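# Open a tuck-front mailer box with two arms

## Task

Open the box so it ends upright with its walls still standing, then release it and pull both grippers away; the open state must hold by itself, not because a gripper is keeping it there.

## Robot and tools

Robot: two arms, left_arm and right_arm, each with a parallel two-finger gripper. Scene frame: origin on the table top midway between the arms, +x out over the table, +z up, and left_arm on the +y side. The names left and right do not refer to sides of any camera image. Bases: left_arm at (-0.027, +0.284, 0) m, quat_wxyz (+1.000, 0, 0, -0.016); right_arm at (+0.024, -0.240, 0) m, quat_wxyz (+0.996, 0, 0, -0.090).

Gripper axes: fingers point along the gripper's +z, and they open and close along its y. The reported end_effector_position is the point between the pads, roughly 1 cm short of the fingertips. A wrist camera mount sits on each gripper and can collide with things.

The 14-number row (used by execute_actions and move): one list covering both arms, left_arm first, then right_arm. Per arm: dx, dy, dz, rx, ry, rz, opening, all in [-1, 1]. dx to rz are an offset, not a pose, expressed in that gripper's own axes and measured from the gripper's measured pose at the start of the action (for the first action in a call, from the last pose a result reported). Scale: 1.0 equals 0.6 m for dx, dy, dz and 180 degrees for the rotation; rx, ry, rz form a single rotation vector. Opening is absolute: +1 fully open (0.094 m), -1 closed. Always send all 14 numbers even when one arm is idle.

execute_actions(actions): a list of actions, each a table of up to 15 rows; each row lasts one control step of 1/30 s and a short table repeats its final row to fill 15 steps. Every row in an action is measured from the same start pose, not chained from the previous row. Per step, the commanded pose is clipped to at most 70 mm and 16 degrees from the measured pose, so big offsets need several actions; after an action the arm continues at most to its last clipped pose. An empty list just returns state and images. Position wins over orientation when both cannot be met.

move(target, speed, blocking): drives each gripper in a straight line toward the pose given by one 14-number row (offsets from the pose in the latest result that shows one). speed is m/s, 0.002 to 0.5, default 0.25; turning limited to twice that in rad/s. Paths last 0.5 to 10 s and finish together; beyond 10 s they stop early. Grippers take the shorter rotation. Moves do not avoid obstacles or the other arm, and the hand can lag, drift or overshoot speed, especially near full reach. The opening is sent when the move starts. blocking=false returns after 0.5 s while motion continues; then use wait(0) or stop before issuing new actions or moves. The result adds a move: line with an ending (done, off_target, moving, held, fault) and any limits (paced = the sent pose was clipped; held = a check blocked some steps, after which the arm may jump faster), plus each gripper's distance from its target. If only one arm is named, the other finished fine.

wait(seconds): 0 to 10; lets the scene run with each arm holding its last command; returns early if a running move ends. stop(): brakes a running move (needs room; fingers keep moving). zoom_image(camera, region): closer look at [x0, y0, x1, y1] pixels of cam_high, cam_low, cam_left_wrist or cam_right_wrist (all 504x504, origin top-left, region at most 504x504). show_instructions(): shows the reference pages (tuck-front mailer box). read_manual(section): licence texts only. finished_scene(scene): ends the scene irreversibly after the robot holds its last command; the box must already be open and stay so.

Results: a state line per arm giving position (m) and quat_wxyz in the scene frame (printed position may be off, more at long reach); Hand target lines (where the controller is steering); grip_measured on the command scale (last Joint positions value is opening in metres; each gripper reads up to about 1 mm off); joint torques (offset, noisy, nonzero in free air); step readings with HELD marking blocked steps; pose unreachable lines when the clearance check altered a command; MOTOR HOT from 75 °C and OVER-TEMPERATURE FAULT at 90 °C (arm stops 10 s) or 100 °C (arm goes limp and falls). Camera calibration lines are given per camera; listed cameras changed.

Joint ranges (rad): waist -2.618 to 3.054, shoulder 0 to 3.142, elbow 0 to 3.142, wrist pitch -1.571 to 1.571, wrist yaw -1.571 to 1.571, wrist roll -2.094 to 2.094. The elbow cannot fully straighten.

Practical points: arms tend to finish a centimetre or more low, and zero offsets let them sag further. To keep an arm still, send the correction back to its desired pose in the first call of a reply and zeros afterward, raising the aim if it still droops. To grip, command an opening about 0.03 below grip_measured (less for a lighter hold); pads push about 50 to 62 N, weaker on thin parts, with a brief spike on first contact. The simulation keeps running while you compose a reply, holding the last command, so holding loads heats motors.

Avoid: knocking or placing anything off the table (fails the task), the arms colliding or pushing hard on each other (may end the scene), drops, slips, slams, fast impacts and very hard presses; faster moves and targets set deeper past contact hit harder. Finish with both grippers open and withdrawn from the box.

Each tool is called after ">>>" by a JSON object that holds its "method" and its "body", one argument or row to a line.

Reference images:

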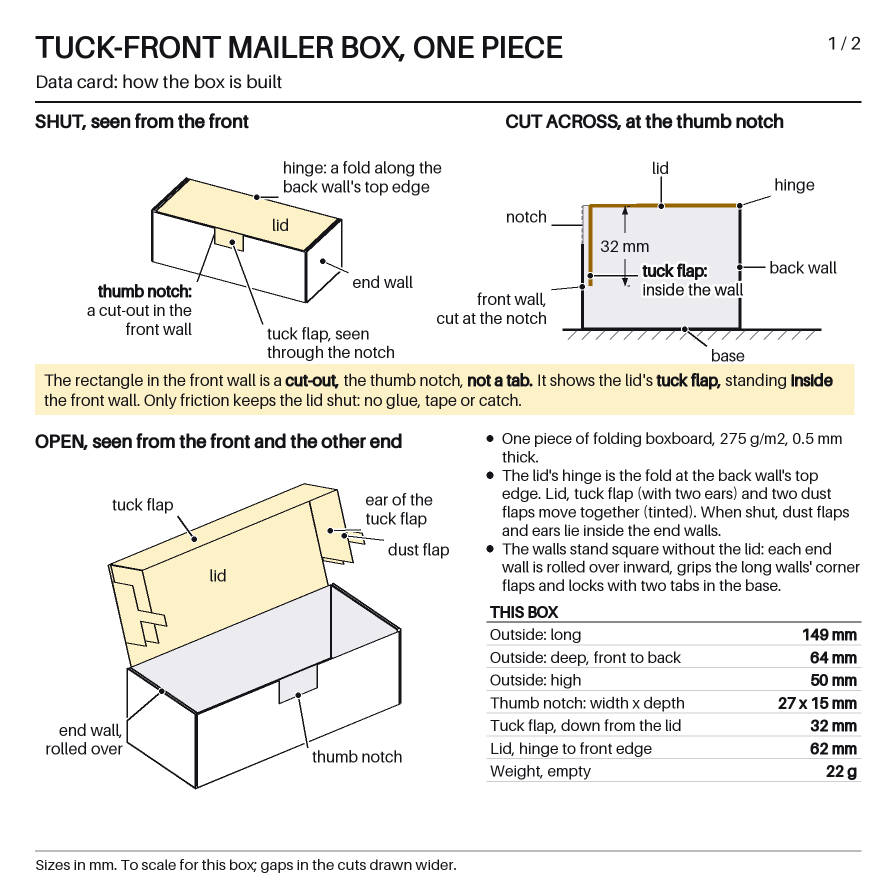

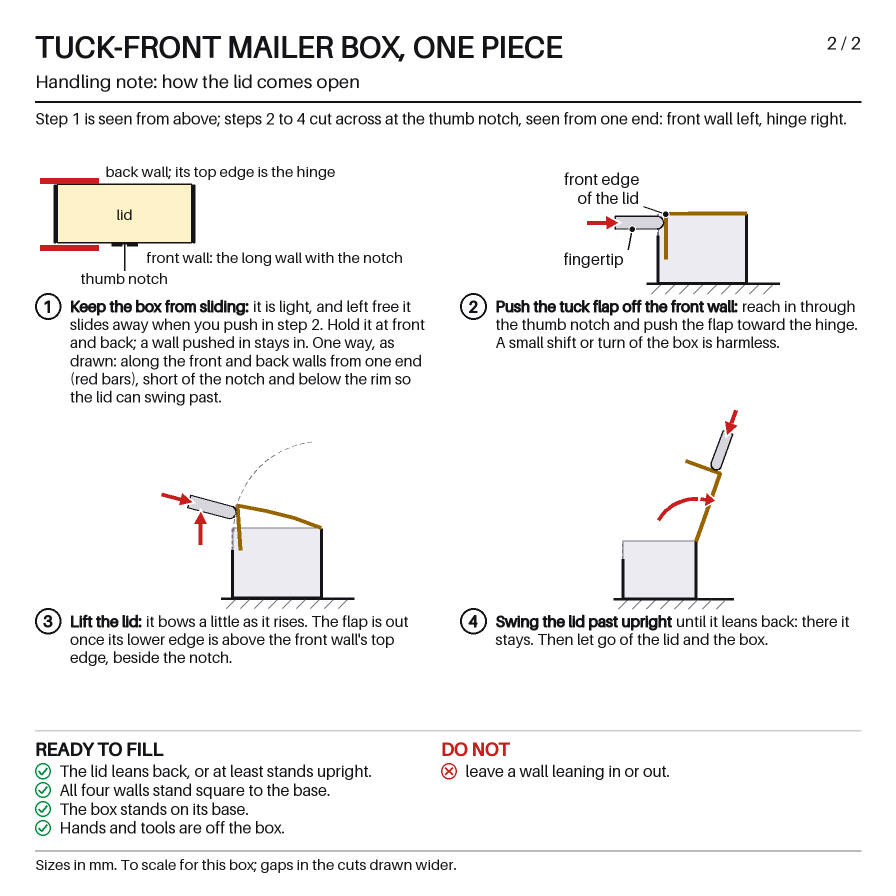

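## Session

>>> {"method": "execute_actions", "body": {
  "actions": []
}}

Scene clock: 0.00 s.
left_arm: end_effector_position=(+0.4531, -0.0587, +0.3076) grip_measured=+1.000 end_effector_quat_wxyz=(+0.493, +0.290, +0.712, -0.407) | right_arm: end_effector_position=(+0.5460, -0.3836, +0.3571) grip_measured=+1.000 end_effector_quat_wxyz=(+0.680, +0.184, +0.642, -0.304)
Joint positions: left_arm=[-0.414  1.956  1.686  0.044  0.619 -0.171  0.094] | right_arm=[ 0.103  1.763  1.327  0.57   0.619 -0.218  0.094]
Joint velocities: left_arm=[-0.007  0.007  0.012 -0.037 -0.007  0.022  0.   ] | right_arm=[ 0.017 -0.002 -0.012  0.037 -0.051  0.095  0.   ]
Joint torques (N m, as the arm reports them, + toward a larger angle): no reading
Hand target (left_arm): +0.450, -0.058, +0.325; +0.507, +0.294, +0.700, -0.409
Hand target (right_arm): +0.542, -0.383, +0.374; +0.692, +0.189, +0.628, -0.301

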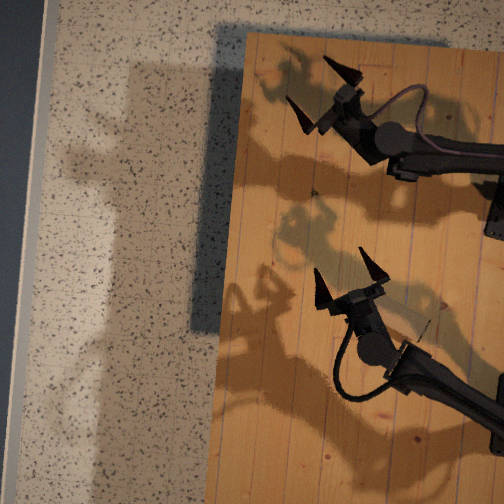

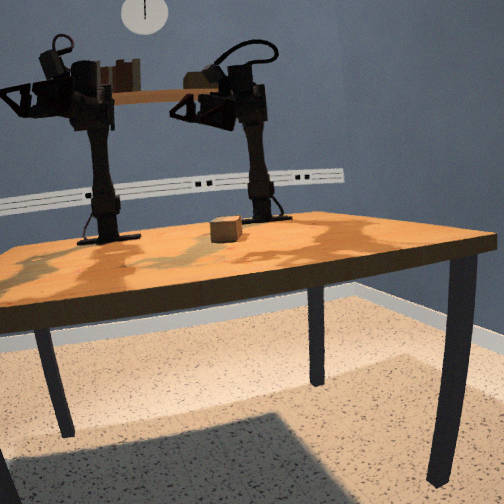

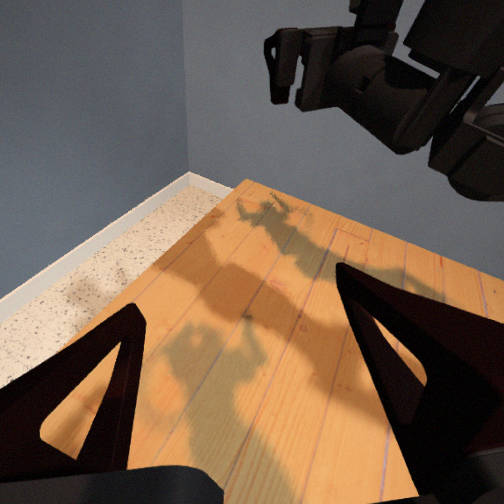

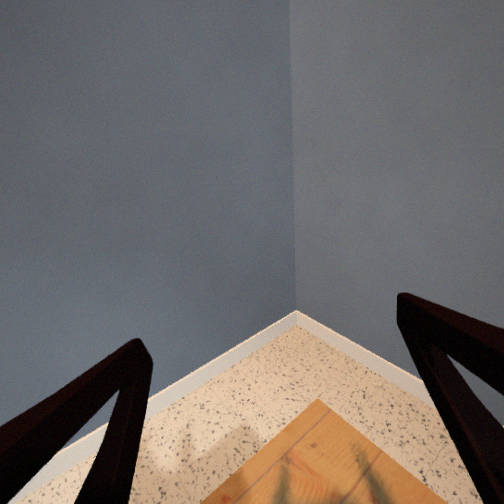

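>>> {"method": "zoom_image", "body": {
  "camera": "cam_high",
  "region": [330,260,470,400]
}}

>>> {"method": "zoom_image", "body": {
  "camera": "cam_low",
  "region": [190,200,270,260]
}}

Region (330, 260, 470, 400) of cam_high's 504x504 image, scaled by 3.600, with more detail than that image has.

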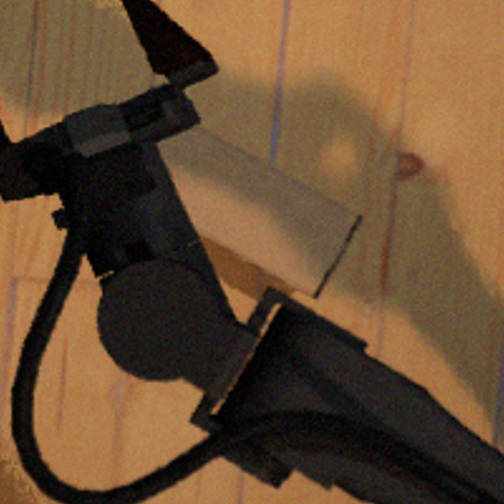

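Region (190, 200, 270, 260) of cam_low's 504x504 image, scaled by 6.300, with more detail than that image has; it fills the top 378 rows of this view, and the rest is white.

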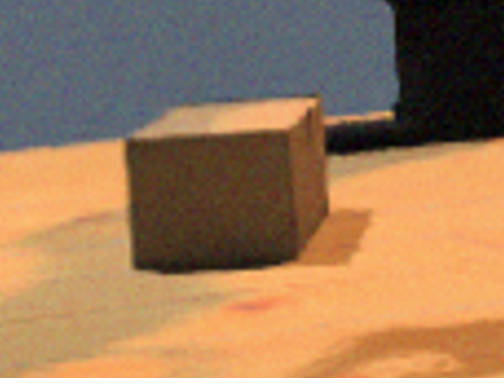

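>>> {"method": "move", "body": {
  "target": [0.263,0.043,-0.605,-0.103,0.094,0.063,-1,0.245,0.298,-0.882,-0.117,0.522,-0.038,1]
}}

Scene clock: 65.33 s.
left_arm: end_effector_position=(+0.2520, +0.2733, +0.2108) grip_measured=-0.977 end_effector_quat_wxyz=(+0.448, +0.336, +0.809, -0.177) | right_arm: end_effector_position=(+0.2535, +0.0534, +0.1256) grip_measured=+1.000 end_effector_quat_wxyz=(-0.003, +0.184, +0.983, -0.012)
Joint positions: left_arm=[ 0.526  1.153  0.952 -0.925  0.936  1.055  0.001] | right_arm=[ 1.088  1.989  1.804 -1.41   0.006  1.277  0.094]
Joint velocities: left_arm=[-0.002  0.002 -0.012 -0.037 -0.007 -0.007 -0.001] | right_arm=[-0.012 -0.007 -0.002  0.007  0.066 -0.066  0.   ]
Joint torques (N m, as the arm reports them, + toward a larger angle): left_arm=[ 0.68 -2.76  7.58  0.41  0.59  0.  ] | right_arm=[  0.47 -10.2    7.57   0.2   -0.03   0.07]
Hand target (left_arm): +0.252, +0.273, +0.221; +0.458, +0.336, +0.803, -0.179
Hand target (right_arm): +0.258, +0.062, +0.134; +0.006, +0.185, +0.983, +0.008
Off the commanded pose (left_arm): 0.008 m, 2 deg.
Off the commanded pose (right_arm): 0.012 m, 2 deg.
move: off_target (right_arm)
camera_calibration (this result's frames):
cam_left_wrist: T_world_to_cam=[[-0.79983, -0.584127, -0.138087, 0.381897], [-0.503976, 0.77851, -0.374072, 0.0152255], [0.326008, -0.229602, -0.917062, 0.288266], [0, 0, 0, 1]] pos_world=[0.219149, 0.27741, 0.322788]
cam_right_wrist: T_world_to_cam=[[-0.568474, -0.822307, 0.0254534, 0.19177], [-0.718227, 0.511136, 0.472112, 0.12778], [-0.401231, 0.250102, -0.881171, 0.294285], [0, 0, 0, 1]] pos_world=[0.318868, 0.0187796, 0.194107]

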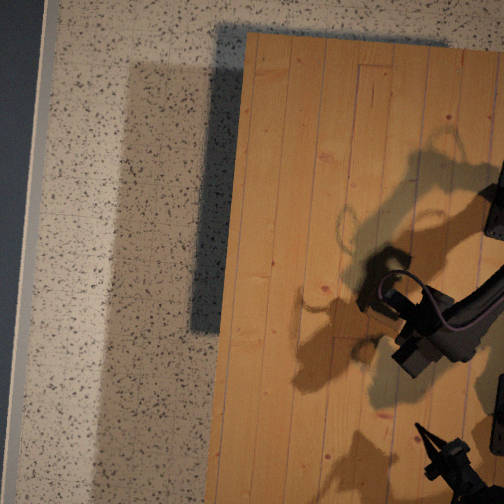

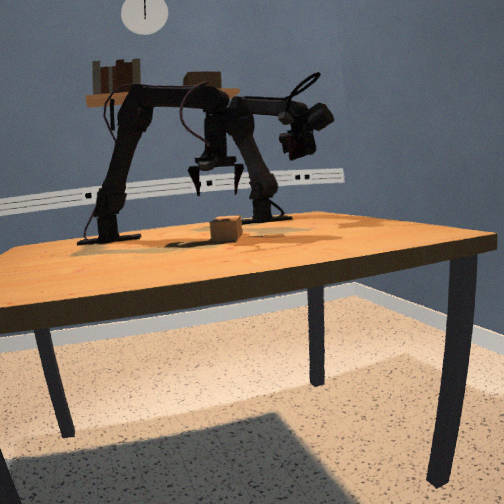

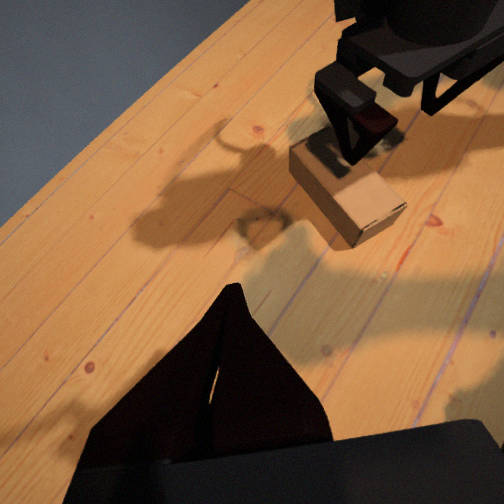

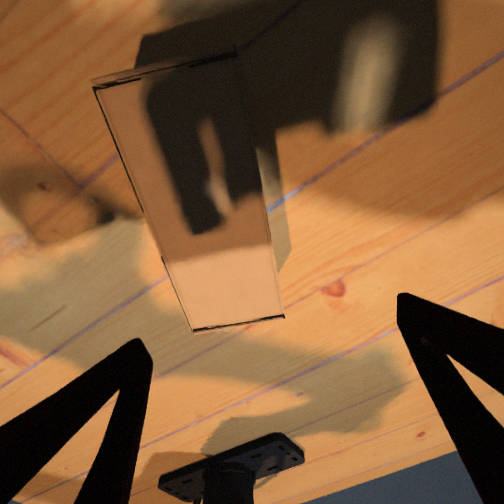

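>>> {"method": "move", "body": {
  "target": [-0.015,0,0,0,0,0,-1,-0.032,0.05,0.05,0,0,0.008,1]
}}

>>> {"method": "zoom_image", "body": {
  "camera": "cam_left_wrist",
  "region": [260,100,430,270]
}}

Scene clock: 76.37 s.
left_arm: end_effector_position=(+0.2515, +0.2719, +0.2082) grip_measured=-0.977 end_effector_quat_wxyz=(+0.439, +0.328, +0.817, -0.180) | right_arm: end_effector_position=(+0.2727, +0.0677, +0.0845) grip_measured=+1.000 end_effector_quat_wxyz=(-0.015, +0.192, +0.981, -0.033)
Joint positions: left_arm=[ 0.514  1.153  0.952 -0.928  0.917  1.026  0.001] | right_arm=[ 1.072  2.14   1.865 -1.369  0.005  1.277  0.094]
Joint velocities: left_arm=[-0.012  0.012 -0.017  0.037 -0.007 -0.081  0.001] | right_arm=[-0.017 -0.017 -0.002 -0.066  0.051 -0.007  0.   ]
Joint torques (N m, as the arm reports them, + toward a larger angle): left_arm=[-0.78 -2.71  7.58  0.65  0.46 -0.07] | right_arm=[ -0.59 -11.9    7.42   0.11   0.    -0.02]
Hand target (left_arm): +0.255, +0.270, +0.218; +0.449, +0.336, +0.809, -0.177
Hand target (right_arm): +0.282, +0.073, +0.095; -0.003, +0.196, +0.981, -0.012
Off the commanded pose (left_arm): 0.011 m, 2 deg.
Off the commanded pose (right_arm): 0.015 m, 3 deg.
move: off_target (left_arm, right_arm)
camera_calibration (this result's frames):
cam_left_wrist: T_world_to_cam=[[-0.796689, -0.593524, -0.114088, 0.377115], [-0.522669, 0.771368, -0.363055, 0.0194675], [0.303486, -0.229612, -0.924757, 0.292969], [0, 0, 0, 1]] pos_world=[0.221706, 0.276079, 0.321017]
cam_right_wrist: T_world_to_cam=[[-0.580651, -0.81074, 0.0744681, 0.213851], [-0.694611, 0.541029, 0.474133, 0.145046], [-0.424688, 0.223579, -0.877298, 0.270106], [0, 0, 0, 1]] pos_world=[0.339634, 0.0345126, 0.152268]

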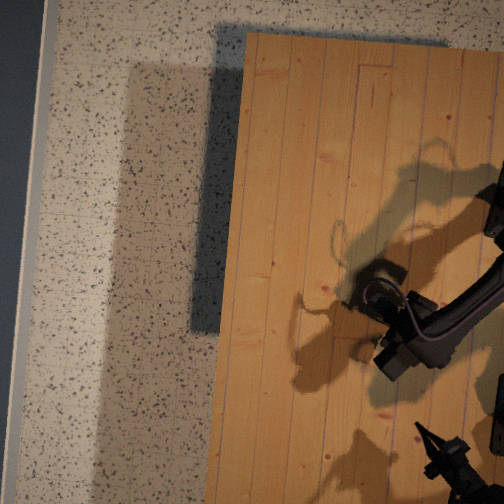

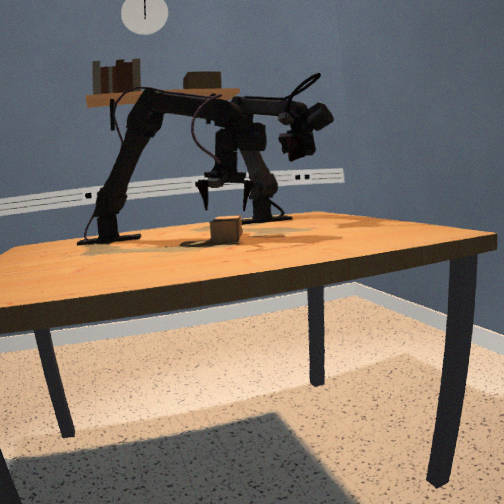

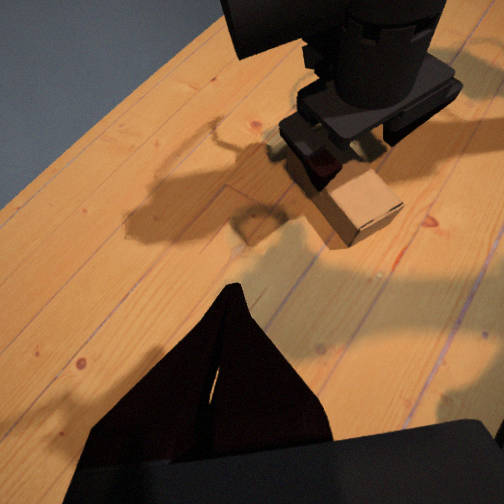

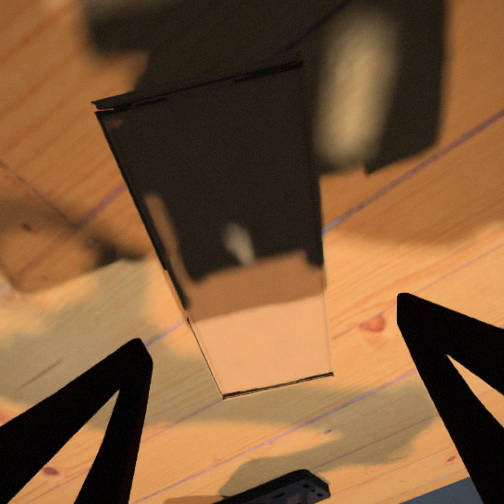

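Region (260, 100, 430, 270) of cam_left_wrist's 504x504 image, scaled by 2.965, with more detail than that image has.

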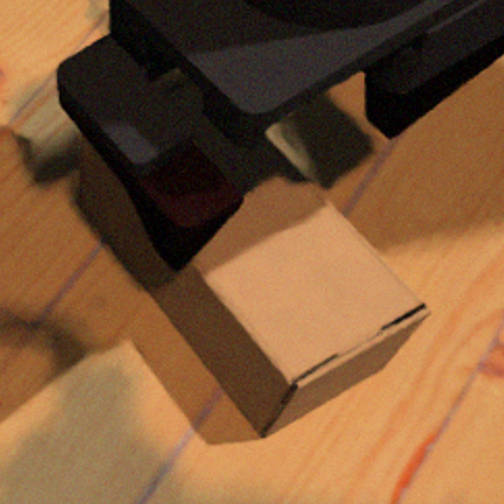

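>>> {"method": "move", "body": {
  "target": [-0.015,0,0,0,0,0,-1,-0.015,0.022,0.078,-0.03,-0.01,0,1],
  "speed": 0.1
}}

>>> {"method": "execute_actions", "body": {
  "actions": [
    [[0,0,0,0,0,0,-1,0,0.012,-0.012,0,0,0,0.8],[0,0,0,0,0,0,-1,0,0.012,-0.012,0,0,0,0.75],[0,0,0,0,0,0,-1,0,0.012,-0.012,0,0,0,0.7],[0,0,0,0,0,0,-1,0,0.012,-0.012,0,0,0,0.65],[0,0,0,0,0,0,-1,0,0.012,-0.012,0,0,0,0.6],[0,0,0,0,0,0,-1,0,0.012,-0.012,0,0,0,0.55],[0,0,0,0,0,0,-1,0,0.012,-0.012,0,0,0,0.5],[0,0,0,0,0,0,-1,0,0.012,-0.012,0,0,0,0.46],[0,0,0,0,0,0,-1,0,0.012,-0.012,0,0,0,0.42],[0,0,0,0,0,0,-1,0,0.012,-0.012,0,0,0,0.39]]
  ]
}}

Scene clock: 102.27 s.
left_arm: end_effector_position=(+0.2514, +0.2707, +0.2058) grip_measured=-0.977 end_effector_quat_wxyz=(+0.430, +0.321, +0.824, -0.183) | right_arm: end_effector_position=(+0.2771, +0.0731, +0.0278) grip_measured=+1.000 end_effector_quat_wxyz=(-0.001, +0.191, +0.982, -0.006)
Joint positions: left_arm=[ 0.501  1.153  0.952 -0.928  0.898  0.997  0.001] | right_arm=[ 1.072  2.14   1.64  -1.082  0.005  1.275  0.094]
Joint velocities: left_arm=[-0.017 -0.002 -0.002  0.022  0.007 -0.007  0.   ] | right_arm=[-0.007 -0.007 -0.002 -0.051  0.037  0.022  0.   ]
Joint torques (N m, as the arm reports them, + toward a larger angle): left_arm=[-0.72 -2.62  7.62  0.63  0.45 -0.06] | right_arm=[ -0.92 -13.23   4.91   0.22  -0.01  -0.06]
Hand target (left_arm): +0.255, +0.268, +0.216; +0.439, +0.328, +0.817, -0.180
Hand target (right_arm): +0.283, +0.074, +0.037; +0.010, +0.192, +0.981, +0.009
Off the commanded pose (left_arm): 0.011 m, 2 deg.
Off the commanded pose (right_arm): 0.011 m, 2 deg.
move: off_target (left_arm, right_arm)
camera_calibration (this result's frames):
cam_left_wrist: T_world_to_cam=[[-0.792329, -0.602927, -0.0932406, 0.373222], [-0.540306, 0.764431, -0.35173, 0.0234357], [0.283343, -0.228307, -0.931446, 0.296625], [0, 0, 0, 1]] pos_world=[0.22433, 0.274832, 0.319333]
cam_right_wrist: T_world_to_cam=[[-0.580174, -0.814391, 0.0128533, 0.226922], [-0.714367, 0.516371, 0.472272, 0.179372], [-0.391251, 0.264818, -0.881359, 0.208848], [0, 0, 0, 1]] pos_world=[0.341504, 0.0368739, 0.0964407]

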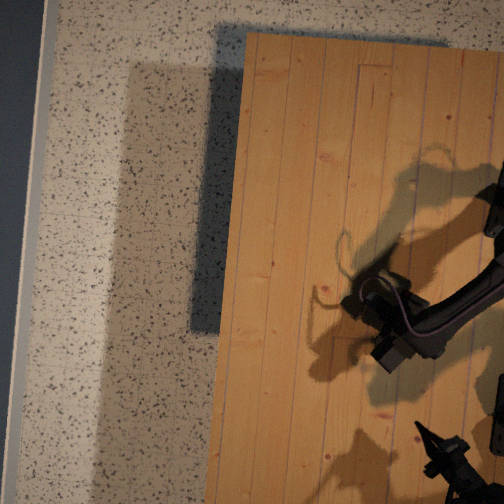

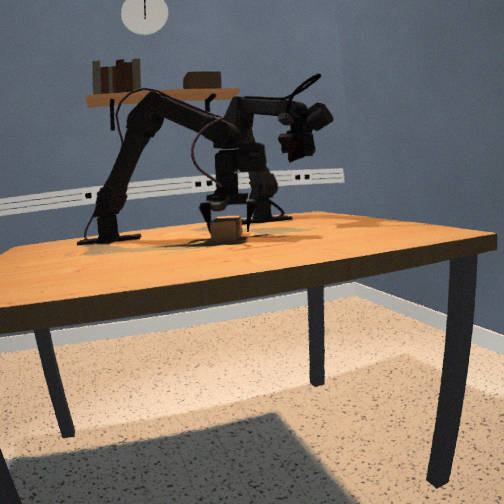

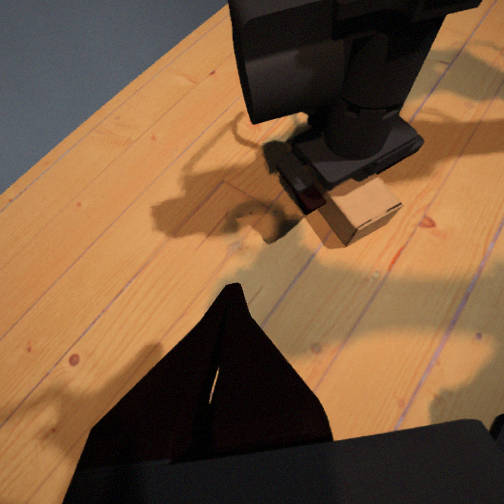

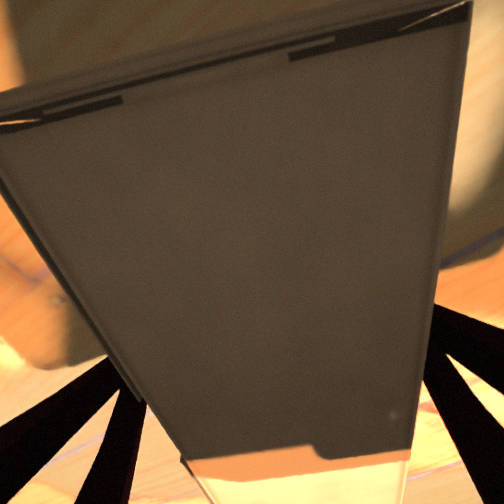

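Scene clock: 102.77 s.
left_arm: end_effector_position=(+0.2514, +0.2719, +0.2047) grip_measured=-0.977 end_effector_quat_wxyz=(+0.428, +0.320, +0.826, -0.179) | right_arm: end_effector_position=(+0.2802, +0.0769, +0.0297) grip_measured=+0.392 end_effector_quat_wxyz=(-0.001, +0.191, +0.982, -0.006)
Joint positions: left_arm=[ 0.501  1.153  0.952 -0.928  0.889  0.997  0.001] | right_arm=[ 1.072  2.157  1.674 -1.1    0.005  1.275  0.065]
Joint velocities: left_arm=[-0.012 -0.017  0.002 -0.081  0.022  0.051  0.001] | right_arm=[ 0.002 -0.002 -0.002 -0.051 -0.037  0.007 -0.   ]
Joint torques (N m, as the arm reports them, + toward a larger angle): left_arm=[-0.01 -2.59  5.94  0.63  0.44 -0.03] | right_arm=[  0.45 -11.01   7.32  -0.08  -0.02   0.06]
Hand target (left_arm): +0.251, +0.271, +0.206; +0.430, +0.321, +0.824, -0.182
Hand target (right_arm): +0.280, +0.080, +0.035; -0.000, +0.191, +0.982, -0.006
Off the commanded pose (left_arm): 0.002 m, 1 deg.
Off the commanded pose (right_arm): 0.006 m, 0 deg.
Step readings (end_effector_position):
0: left_arm (+0.2514, +0.2707, +0.2058) | right_arm (+0.2771, +0.0731, +0.0278)
1: left_arm (+0.2514, +0.2708, +0.2057) | right_arm (+0.2773, +0.0733, +0.0282)
2: left_arm (+0.2514, +0.2711, +0.2054) | right_arm (+0.2780, +0.0743, +0.0286)
4: left_arm (+0.2514, +0.2714, +0.2051) | right_arm (+0.2803, +0.0770, +0.0292)
8: left_arm (+0.2514, +0.2717, +0.2048) | right_arm (+0.2808, +0.0777, +0.0296)
15: end_effector_position above
camera_calibration (this result's frames):
cam_left_wrist: T_world_to_cam=[[-0.790316, -0.605331, -0.0947322, 0.374283], [-0.544604, 0.764874, -0.344055, 0.0215473], [0.280725, -0.22032, -0.934159, 0.294855], [0, 0, 0, 1]] pos_world=[0.224763, 0.275047, 0.318311]
cam_right_wrist: T_world_to_cam=[[-0.580174, -0.814391, 0.0128533, 0.231701], [-0.714367, 0.516371, 0.472272, 0.178719], [-0.391251, 0.264818, -0.881359, 0.210687], [0, 0, 0, 1]] pos_world=[0.344529, 0.0406163, 0.0983093]

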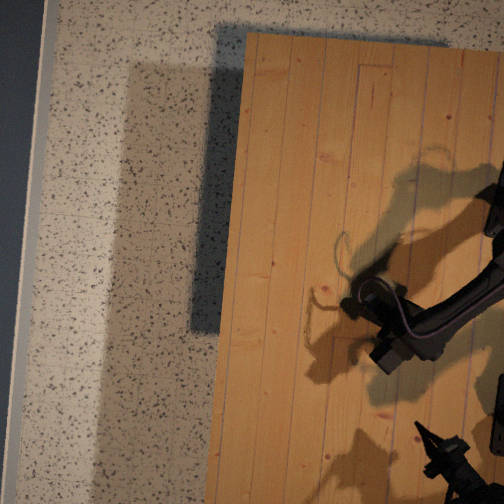

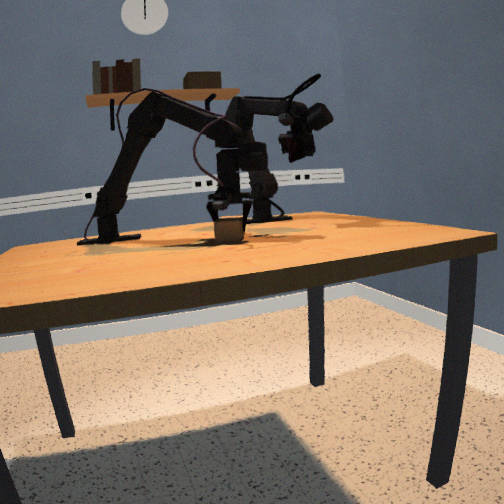

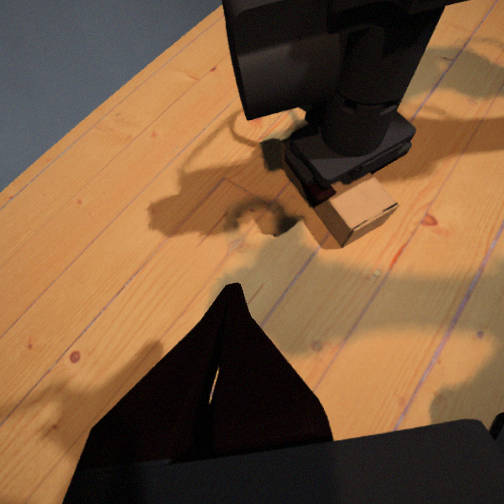

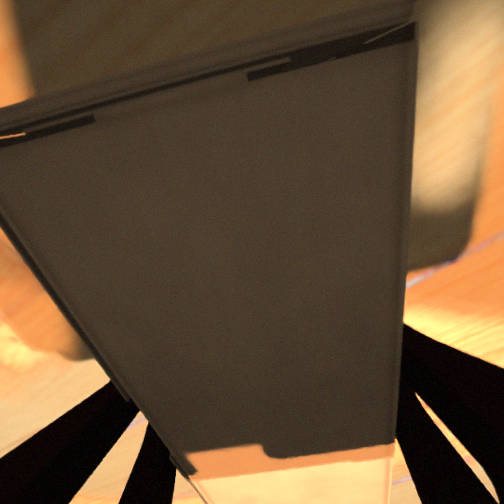

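>>> {"method": "move", "body": {
  "target": [-0.015,0,0,0,0,0,-1,0,0.005,-0.008,-0.006,0,-0.38,0.375],
  "speed": 0.3
}}

>>> {"method": "move", "body": {
  "target": [0,0,0,0,0,0,-1,-0.008,-0.135,-0.01,0,-0.008,0,0.375],
  "speed": 0.1
}}

Scene clock: 110.30 s.
left_arm: end_effector_position=(+0.2513, +0.2707, +0.2023) grip_measured=-0.977 end_effector_quat_wxyz=(+0.419, +0.313, +0.833, -0.181) | right_arm: end_effector_position=(+0.2793, +0.0773, +0.0297) grip_measured=+0.377 end_effector_quat_wxyz=(-0.006, -0.392, +0.920, -0.003)
Joint positions: left_arm=[ 0.489  1.153  0.952 -0.928  0.87   0.968  0.001] | right_arm=[ 1.072  2.157  1.674 -1.101 -0.001  0.086  0.065]
Joint velocities: left_arm=[-0.012  0.002 -0.007 -0.066  0.037  0.022  0.   ] | right_arm=[-0.007 -0.017  0.002 -0.051  0.007 -0.037 -0.   ]
Joint torques (N m, as the arm reports them, + toward a larger angle): left_arm=[-0.77 -2.47  7.66  0.65  0.44 -0.07] | right_arm=[ -0.47 -11.62   6.29   0.05  -0.08  -0.06]
Hand target (left_arm): +0.255, +0.268, +0.212; +0.428, +0.320, +0.826, -0.179
Hand target (right_arm): +0.281, +0.080, +0.034; -0.002, -0.394, +0.919, +0.004
Off the commanded pose (left_arm): 0.011 m, 2 deg.
Off the commanded pose (right_arm): 0.006 m, 1 deg.
move: off_target (left_arm)
camera_calibration (this result's frames):
cam_left_wrist: T_world_to_cam=[[-0.784959, -0.615035, -0.0746369, 0.370496], [-0.56194, 0.757515, -0.332258, 0.0254948], [0.260889, -0.218867, -0.940231, 0.298298], [0, 0, 0, 1]] pos_world=[0.227328, 0.273843, 0.316593]
cam_right_wrist: T_world_to_cam=[[0.539058, -0.842257, 0.00443883, -0.0786211], [-0.737184, -0.469248, 0.486175, 0.260059], [-0.407401, -0.265349, -0.87385, 0.255523], [0, 0, 0, 1]] pos_world=[0.338193, 0.123616, 0.0972034]

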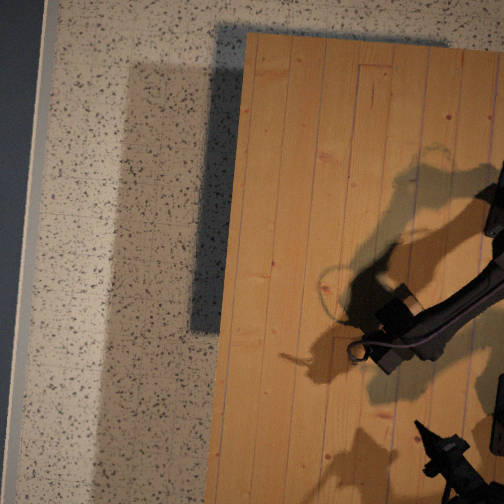

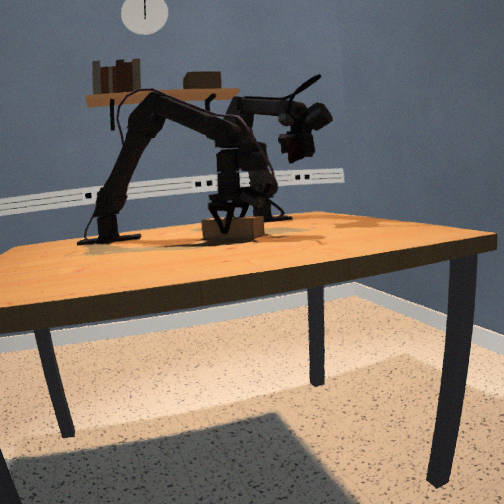

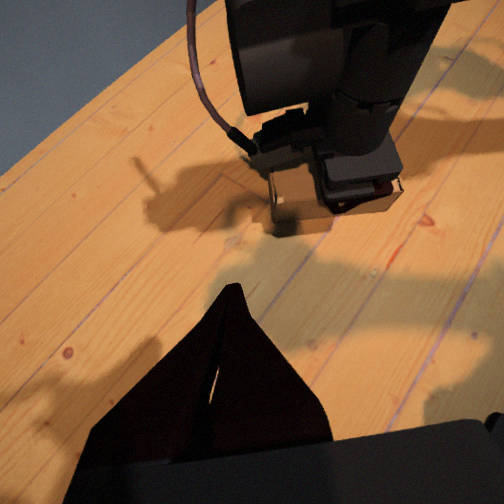

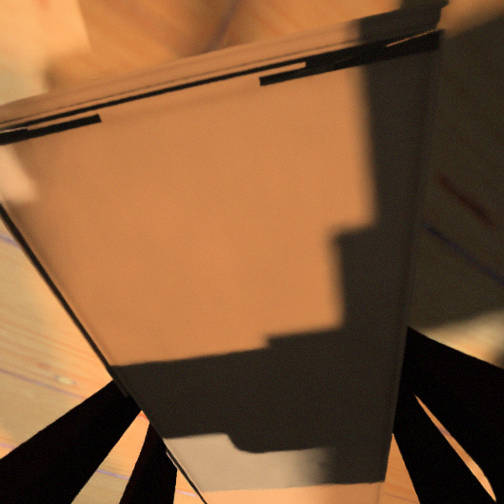

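Scene clock: 111.53 s.
left_arm: end_effector_position=(+0.2513, +0.2719, +0.2012) grip_measured=-0.977 end_effector_quat_wxyz=(+0.417, +0.312, +0.835, -0.178) | right_arm: end_effector_position=(+0.3363, +0.0215, +0.0297) grip_measured=+0.377 end_effector_quat_wxyz=(-0.006, -0.388, +0.922, -0.001)
Joint positions: left_arm=[ 0.489  1.153  0.952 -0.928  0.861  0.968  0.001] | right_arm=[ 0.876  2.157  1.674 -1.101 -0.001 -0.102  0.065]
Joint velocities: left_arm=[ 0.002  0.012 -0.012  0.007 -0.051 -0.007  0.   ] | right_arm=[ 0.007  0.007 -0.002  0.037 -0.037 -0.007 -0.   ]
Joint torques (N m, as the arm reports them, + toward a larger angle): left_arm=[-0.02 -2.6   5.92  0.63  0.43 -0.02] | right_arm=[ -0.23 -12.19   5.59   0.2   -0.01  -0.07]
Hand target (left_arm): +0.251, +0.271, +0.202; +0.419, +0.313, +0.833, -0.181
Hand target (right_arm): +0.340, +0.023, +0.035; +0.005, -0.391, +0.920, +0.001
Off the commanded pose (left_arm): 0.002 m, 1 deg.
Off the commanded pose (right_arm): 0.008 m, 2 deg.
move: done
camera_calibration (this result's frames):
cam_left_wrist: T_world_to_cam=[[-0.782822, -0.617544, -0.0763479, 0.371638], [-0.566106, 0.757745, -0.324571, 0.0236683], [0.258289, -0.21086, -0.942775, 0.296486], [0, 0, 0, 1]] pos_world=[0.227746, 0.274085, 0.315576]
cam_right_wrist: T_world_to_cam=[[0.532287, -0.846561, 0.0021816, -0.153943], [-0.740174, -0.464141, 0.486534, 0.276758], [-0.410868, -0.260591, -0.873659, 0.264984], [0, 0, 0, 1]] pos_world=[0.395664, 0.0671852, 0.0971892]

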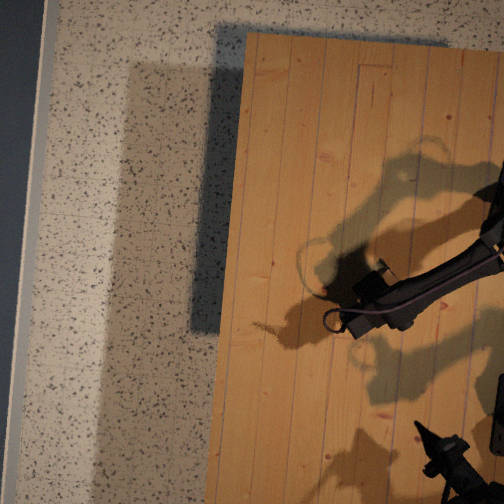

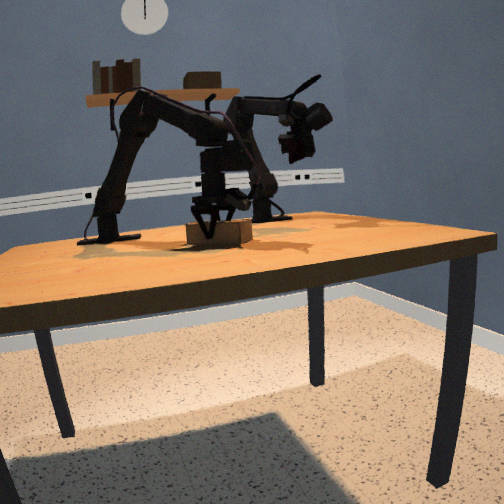

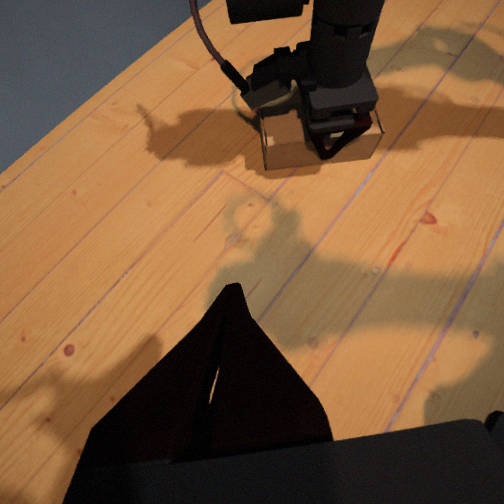

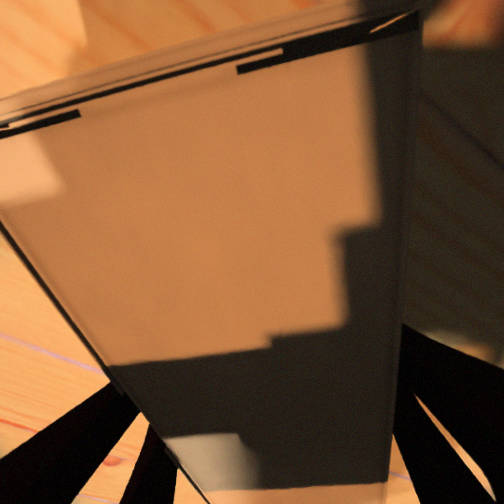

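>>> {"method": "execute_actions", "body": {
  "actions": [
    [[0,0,0,0,0,0,-1,-0.008,0,-0.01,0,0,0,0.7]]
  ]
}}

>>> {"method": "move", "body": {
  "target": [0.043,-0.194,0.338,0.054,-0.041,-0.48,-1,0.13,0,-0.02,0,-0.2,0,0.7],
  "speed": 0.35
}}

>>> {"method": "move", "body": {
  "target": [0,-0.012,0,0,0,0,-1,-0.025,0,0.012,0,-0.18,0,0.7]
}}

Scene clock: 137.20 s.
left_arm: end_effector_position=(+0.2513, +0.2730, +0.2002) grip_measured=-0.977 end_effector_quat_wxyz=(+0.415, +0.312, +0.837, -0.175) | right_arm: end_effector_position=(+0.3365, +0.0217, +0.0292) grip_measured=+0.698 end_effector_quat_wxyz=(-0.011, -0.389, +0.921, -0.003)
Joint positions: left_arm=[ 0.489  1.153  0.952 -0.928  0.853  0.968  0.001] | right_arm=[ 0.876  2.169  1.692 -1.117 -0.001 -0.104  0.08 ]
Joint velocities: left_arm=[-0.002 -0.002  0.012 -0.051  0.007  0.022 -0.001] | right_arm=[-0.002 -0.002  0.002 -0.081 -0.022  0.007 -0.002]
Joint torques (N m, as the arm reports them, + toward a larger angle): left_arm=[-0.05 -2.61  5.93  0.64  0.43 -0.03] | right_arm=[  0.07 -11.18   7.42  -0.09  -0.03   0.03]
Hand target (left_arm): +0.251, +0.272, +0.201; +0.417, +0.312, +0.835, -0.178
Hand target (right_arm): +0.340, +0.025, +0.036; -0.006, -0.388, +0.922, -0.001
Off the commanded pose (left_arm): 0.001 m, 0 deg.
Off the commanded pose (right_arm): 0.008 m, 1 deg.
Step readings (end_effector_position):
0: left_arm (+0.2513, +0.2719, +0.2012) | right_arm (+0.3363, +0.0215, +0.0297)
1: left_arm (+0.2513, +0.2721, +0.2011) | right_arm (+0.3362, +0.0214, +0.0297)
2: left_arm (+0.2513, +0.2723, +0.2009) | right_arm (+0.3365, +0.0217, +0.0298)
4: left_arm (+0.2513, +0.2726, +0.2006) | right_arm (+0.3375, +0.0225, +0.0299)
8: left_arm (+0.2513, +0.2729, +0.2003) | right_arm (+0.3372, +0.0222, +0.0294)
15: end_effector_position above
camera_calibration (this result's frames):
cam_left_wrist: T_world_to_cam=[[-0.78086, -0.619825, -0.0779395, 0.372683], [-0.569902, 0.757891, -0.31751, 0.02201], [0.25587, -0.203513, -0.945047, 0.294809], [0, 0, 0, 1]] pos_world=[0.228124, 0.274315, 0.314644]
cam_right_wrist: T_world_to_cam=[[0.53457, -0.845116, 0.00359303, -0.15475], [-0.734747, -0.462648, 0.496088, 0.275045], [-0.41759, -0.267834, -0.868265, 0.266979], [0, 0, 0, 1]] pos_world=[0.396301, 0.0679735, 0.0959183]

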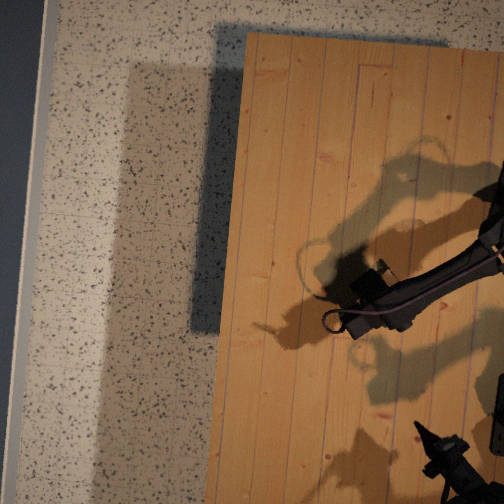

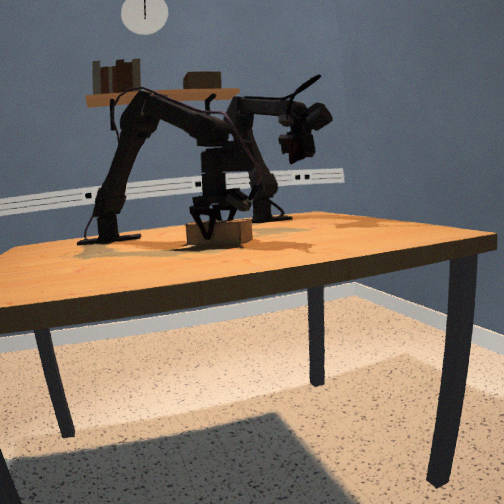

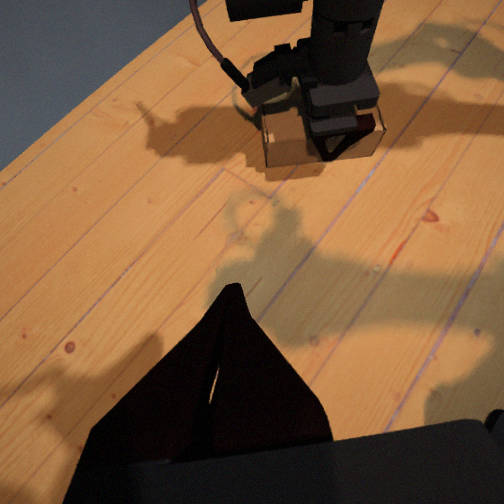

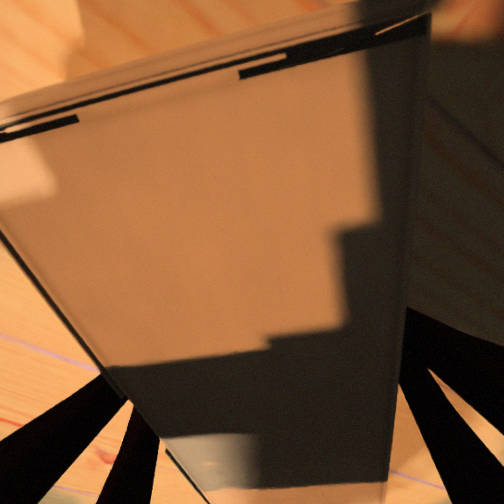

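Scene clock: 140.27 s.
left_arm: end_effector_position=(+0.2811, +0.0813, +0.0683) grip_measured=-0.977 end_effector_quat_wxyz=(+0.200, -0.328, +0.775, -0.501) | right_arm: end_effector_position=(+0.2755, -0.0363, +0.0334) grip_measured=+0.698 end_effector_quat_wxyz=(+0.253, -0.370, +0.888, +0.104)
Joint positions: left_arm=[-0.397  1.527  0.314  0.755  0.328 -1.435  0.001] | right_arm=[ 0.817  1.423  0.619 -0.218 -0.077 -0.131  0.08 ]
Joint velocities: left_arm=[-0.007  0.017 -0.007 -0.007  0.007  0.007 -0.001] | right_arm=[ 0.012 -0.012 -0.007 -0.037  0.037 -0.007 -0.   ]
Joint torques (N m, as the arm reports them, + toward a larger angle): left_arm=[-0.74 -3.42  3.81  1.75  0.02 -0.02] | right_arm=[-0.93 -6.79  5.22  1.25 -0.14 -0.08]
Hand target (left_arm): +0.279, +0.080, +0.066; +0.201, -0.326, +0.775, -0.502
Hand target (right_arm): +0.281, -0.034, +0.044; +0.276, -0.368, +0.881, +0.112
Off the commanded pose (left_arm): 0.006 m, 1 deg.
Off the commanded pose (right_arm): 0.012 m, 3 deg.
move: off_target (right_arm)
camera_calibration (this result's frames):
cam_left_wrist: T_world_to_cam=[[0.125786, -0.366195, 0.921997, -0.0769592], [-0.985639, -0.151678, 0.0742264, 0.306483], [0.112665, -0.918093, -0.380015, 0.183317], [0, 0, 0, 1]] pos_world=[0.291109, 0.186606, 0.11787]
cam_right_wrist: T_world_to_cam=[[0.549085, -0.827298, -0.118677, -0.170379], [-0.83532, -0.54787, -0.0455847, 0.244028], [-0.0273076, 0.124163, -0.991886, 0.140482], [0, 0, 0, 1]] pos_world=[0.301231, -0.0247017, 0.130246]

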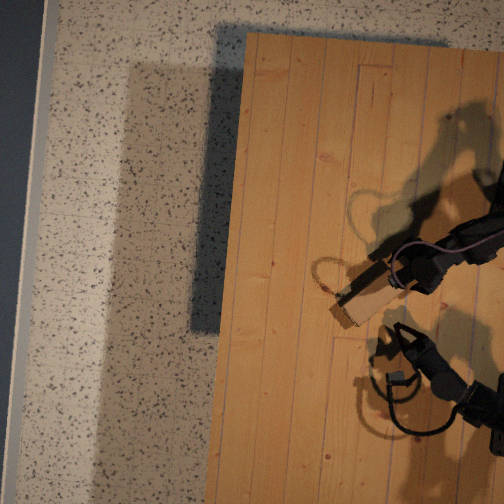

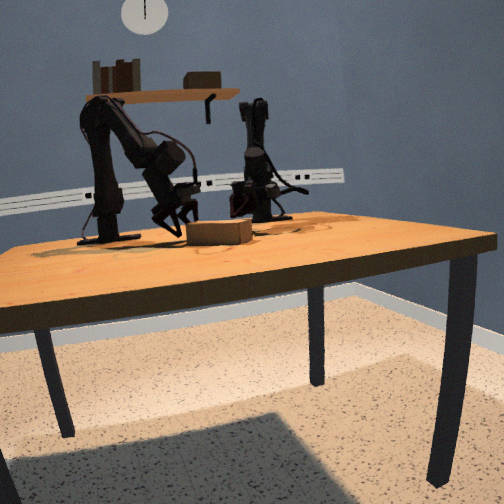

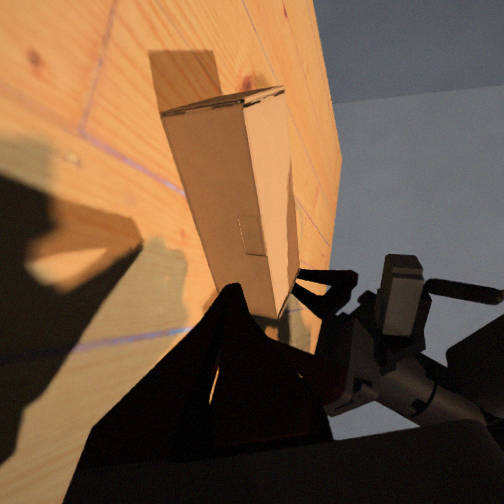

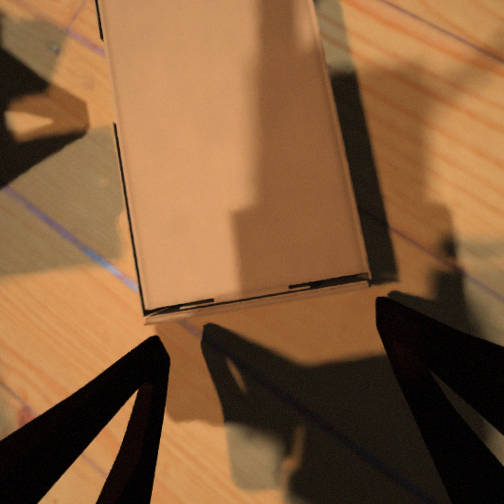

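Scene clock: 142.33 s.
left_arm: end_effector_position=(+0.2779, +0.0828, +0.0613) grip_measured=-0.977 end_effector_quat_wxyz=(+0.190, -0.335, +0.781, -0.491) | right_arm: end_effector_position=(+0.2871, -0.0232, +0.0350) grip_measured=+0.698 end_effector_quat_wxyz=(+0.488, -0.326, +0.786, +0.195)
Joint positions: left_arm=[-0.397  1.527  0.314  0.722  0.328 -1.438  0.001] | right_arm=[ 0.793  1.611  0.163  0.978 -0.143 -0.086  0.08 ]
Joint velocities: left_arm=[ 0.002 -0.007 -0.002  0.007 -0.051 -0.007 -0.   ] | right_arm=[-0.002  0.007 -0.002 -0.007 -0.081 -0.066 -0.001]
Joint torques (N m, as the arm reports them, + toward a larger angle): left_arm=[-0.33 -6.17  5.86  1.31  0.05 -0.02] | right_arm=[-0.83 -3.45  3.07  1.75 -0.12  0.04]
Hand target (left_arm): +0.283, +0.079, +0.075; +0.199, -0.329, +0.775, -0.501
Hand target (right_arm): +0.287, -0.025, +0.036; +0.492, -0.322, +0.784, +0.199
Off the commanded pose (left_arm): 0.015 m, 2 deg.
Off the commanded pose (right_arm): 0.001 m, 1 deg.
move: off_target (left_arm)
camera_calibration (this result's frames):
cam_left_wrist: T_world_to_cam=[[0.154884, -0.377243, 0.913071, -0.0761926], [-0.982711, -0.153732, 0.103181, 0.301593], [0.101444, -0.913266, -0.394531, 0.18601], [0, 0, 0, 1]] pos_world=[0.28931, 0.187498, 0.111837]
cam_right_wrist: T_world_to_cam=[[0.609468, -0.768126, -0.196293, -0.179044], [-0.715312, -0.426005, -0.55394, 0.247186], [0.341874, 0.478019, -0.809086, 0.0365365], [0, 0, 0, 1]] pos_world=[0.273446, -0.0496907, 0.131342]

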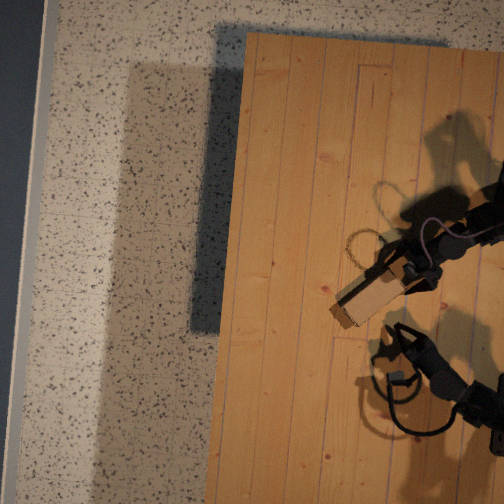

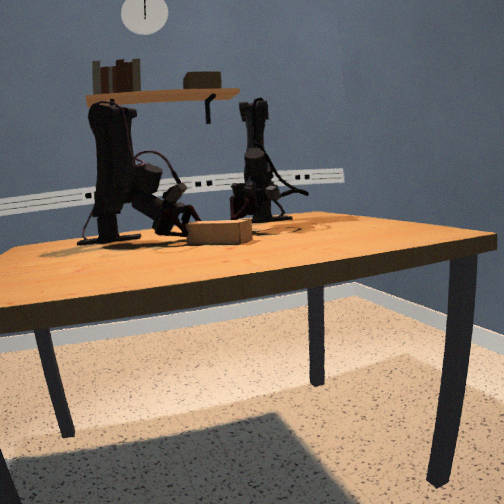

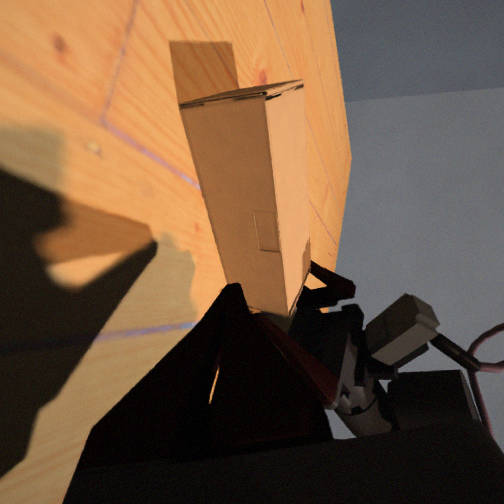

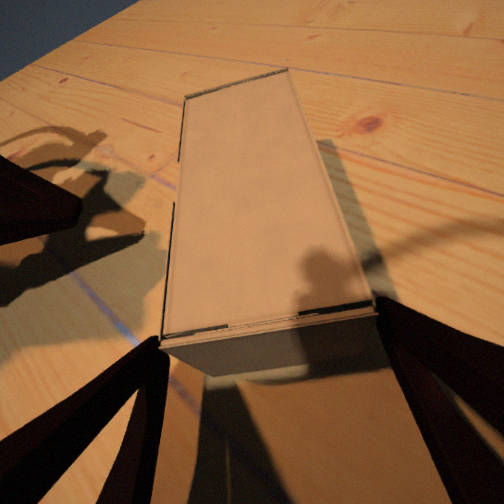

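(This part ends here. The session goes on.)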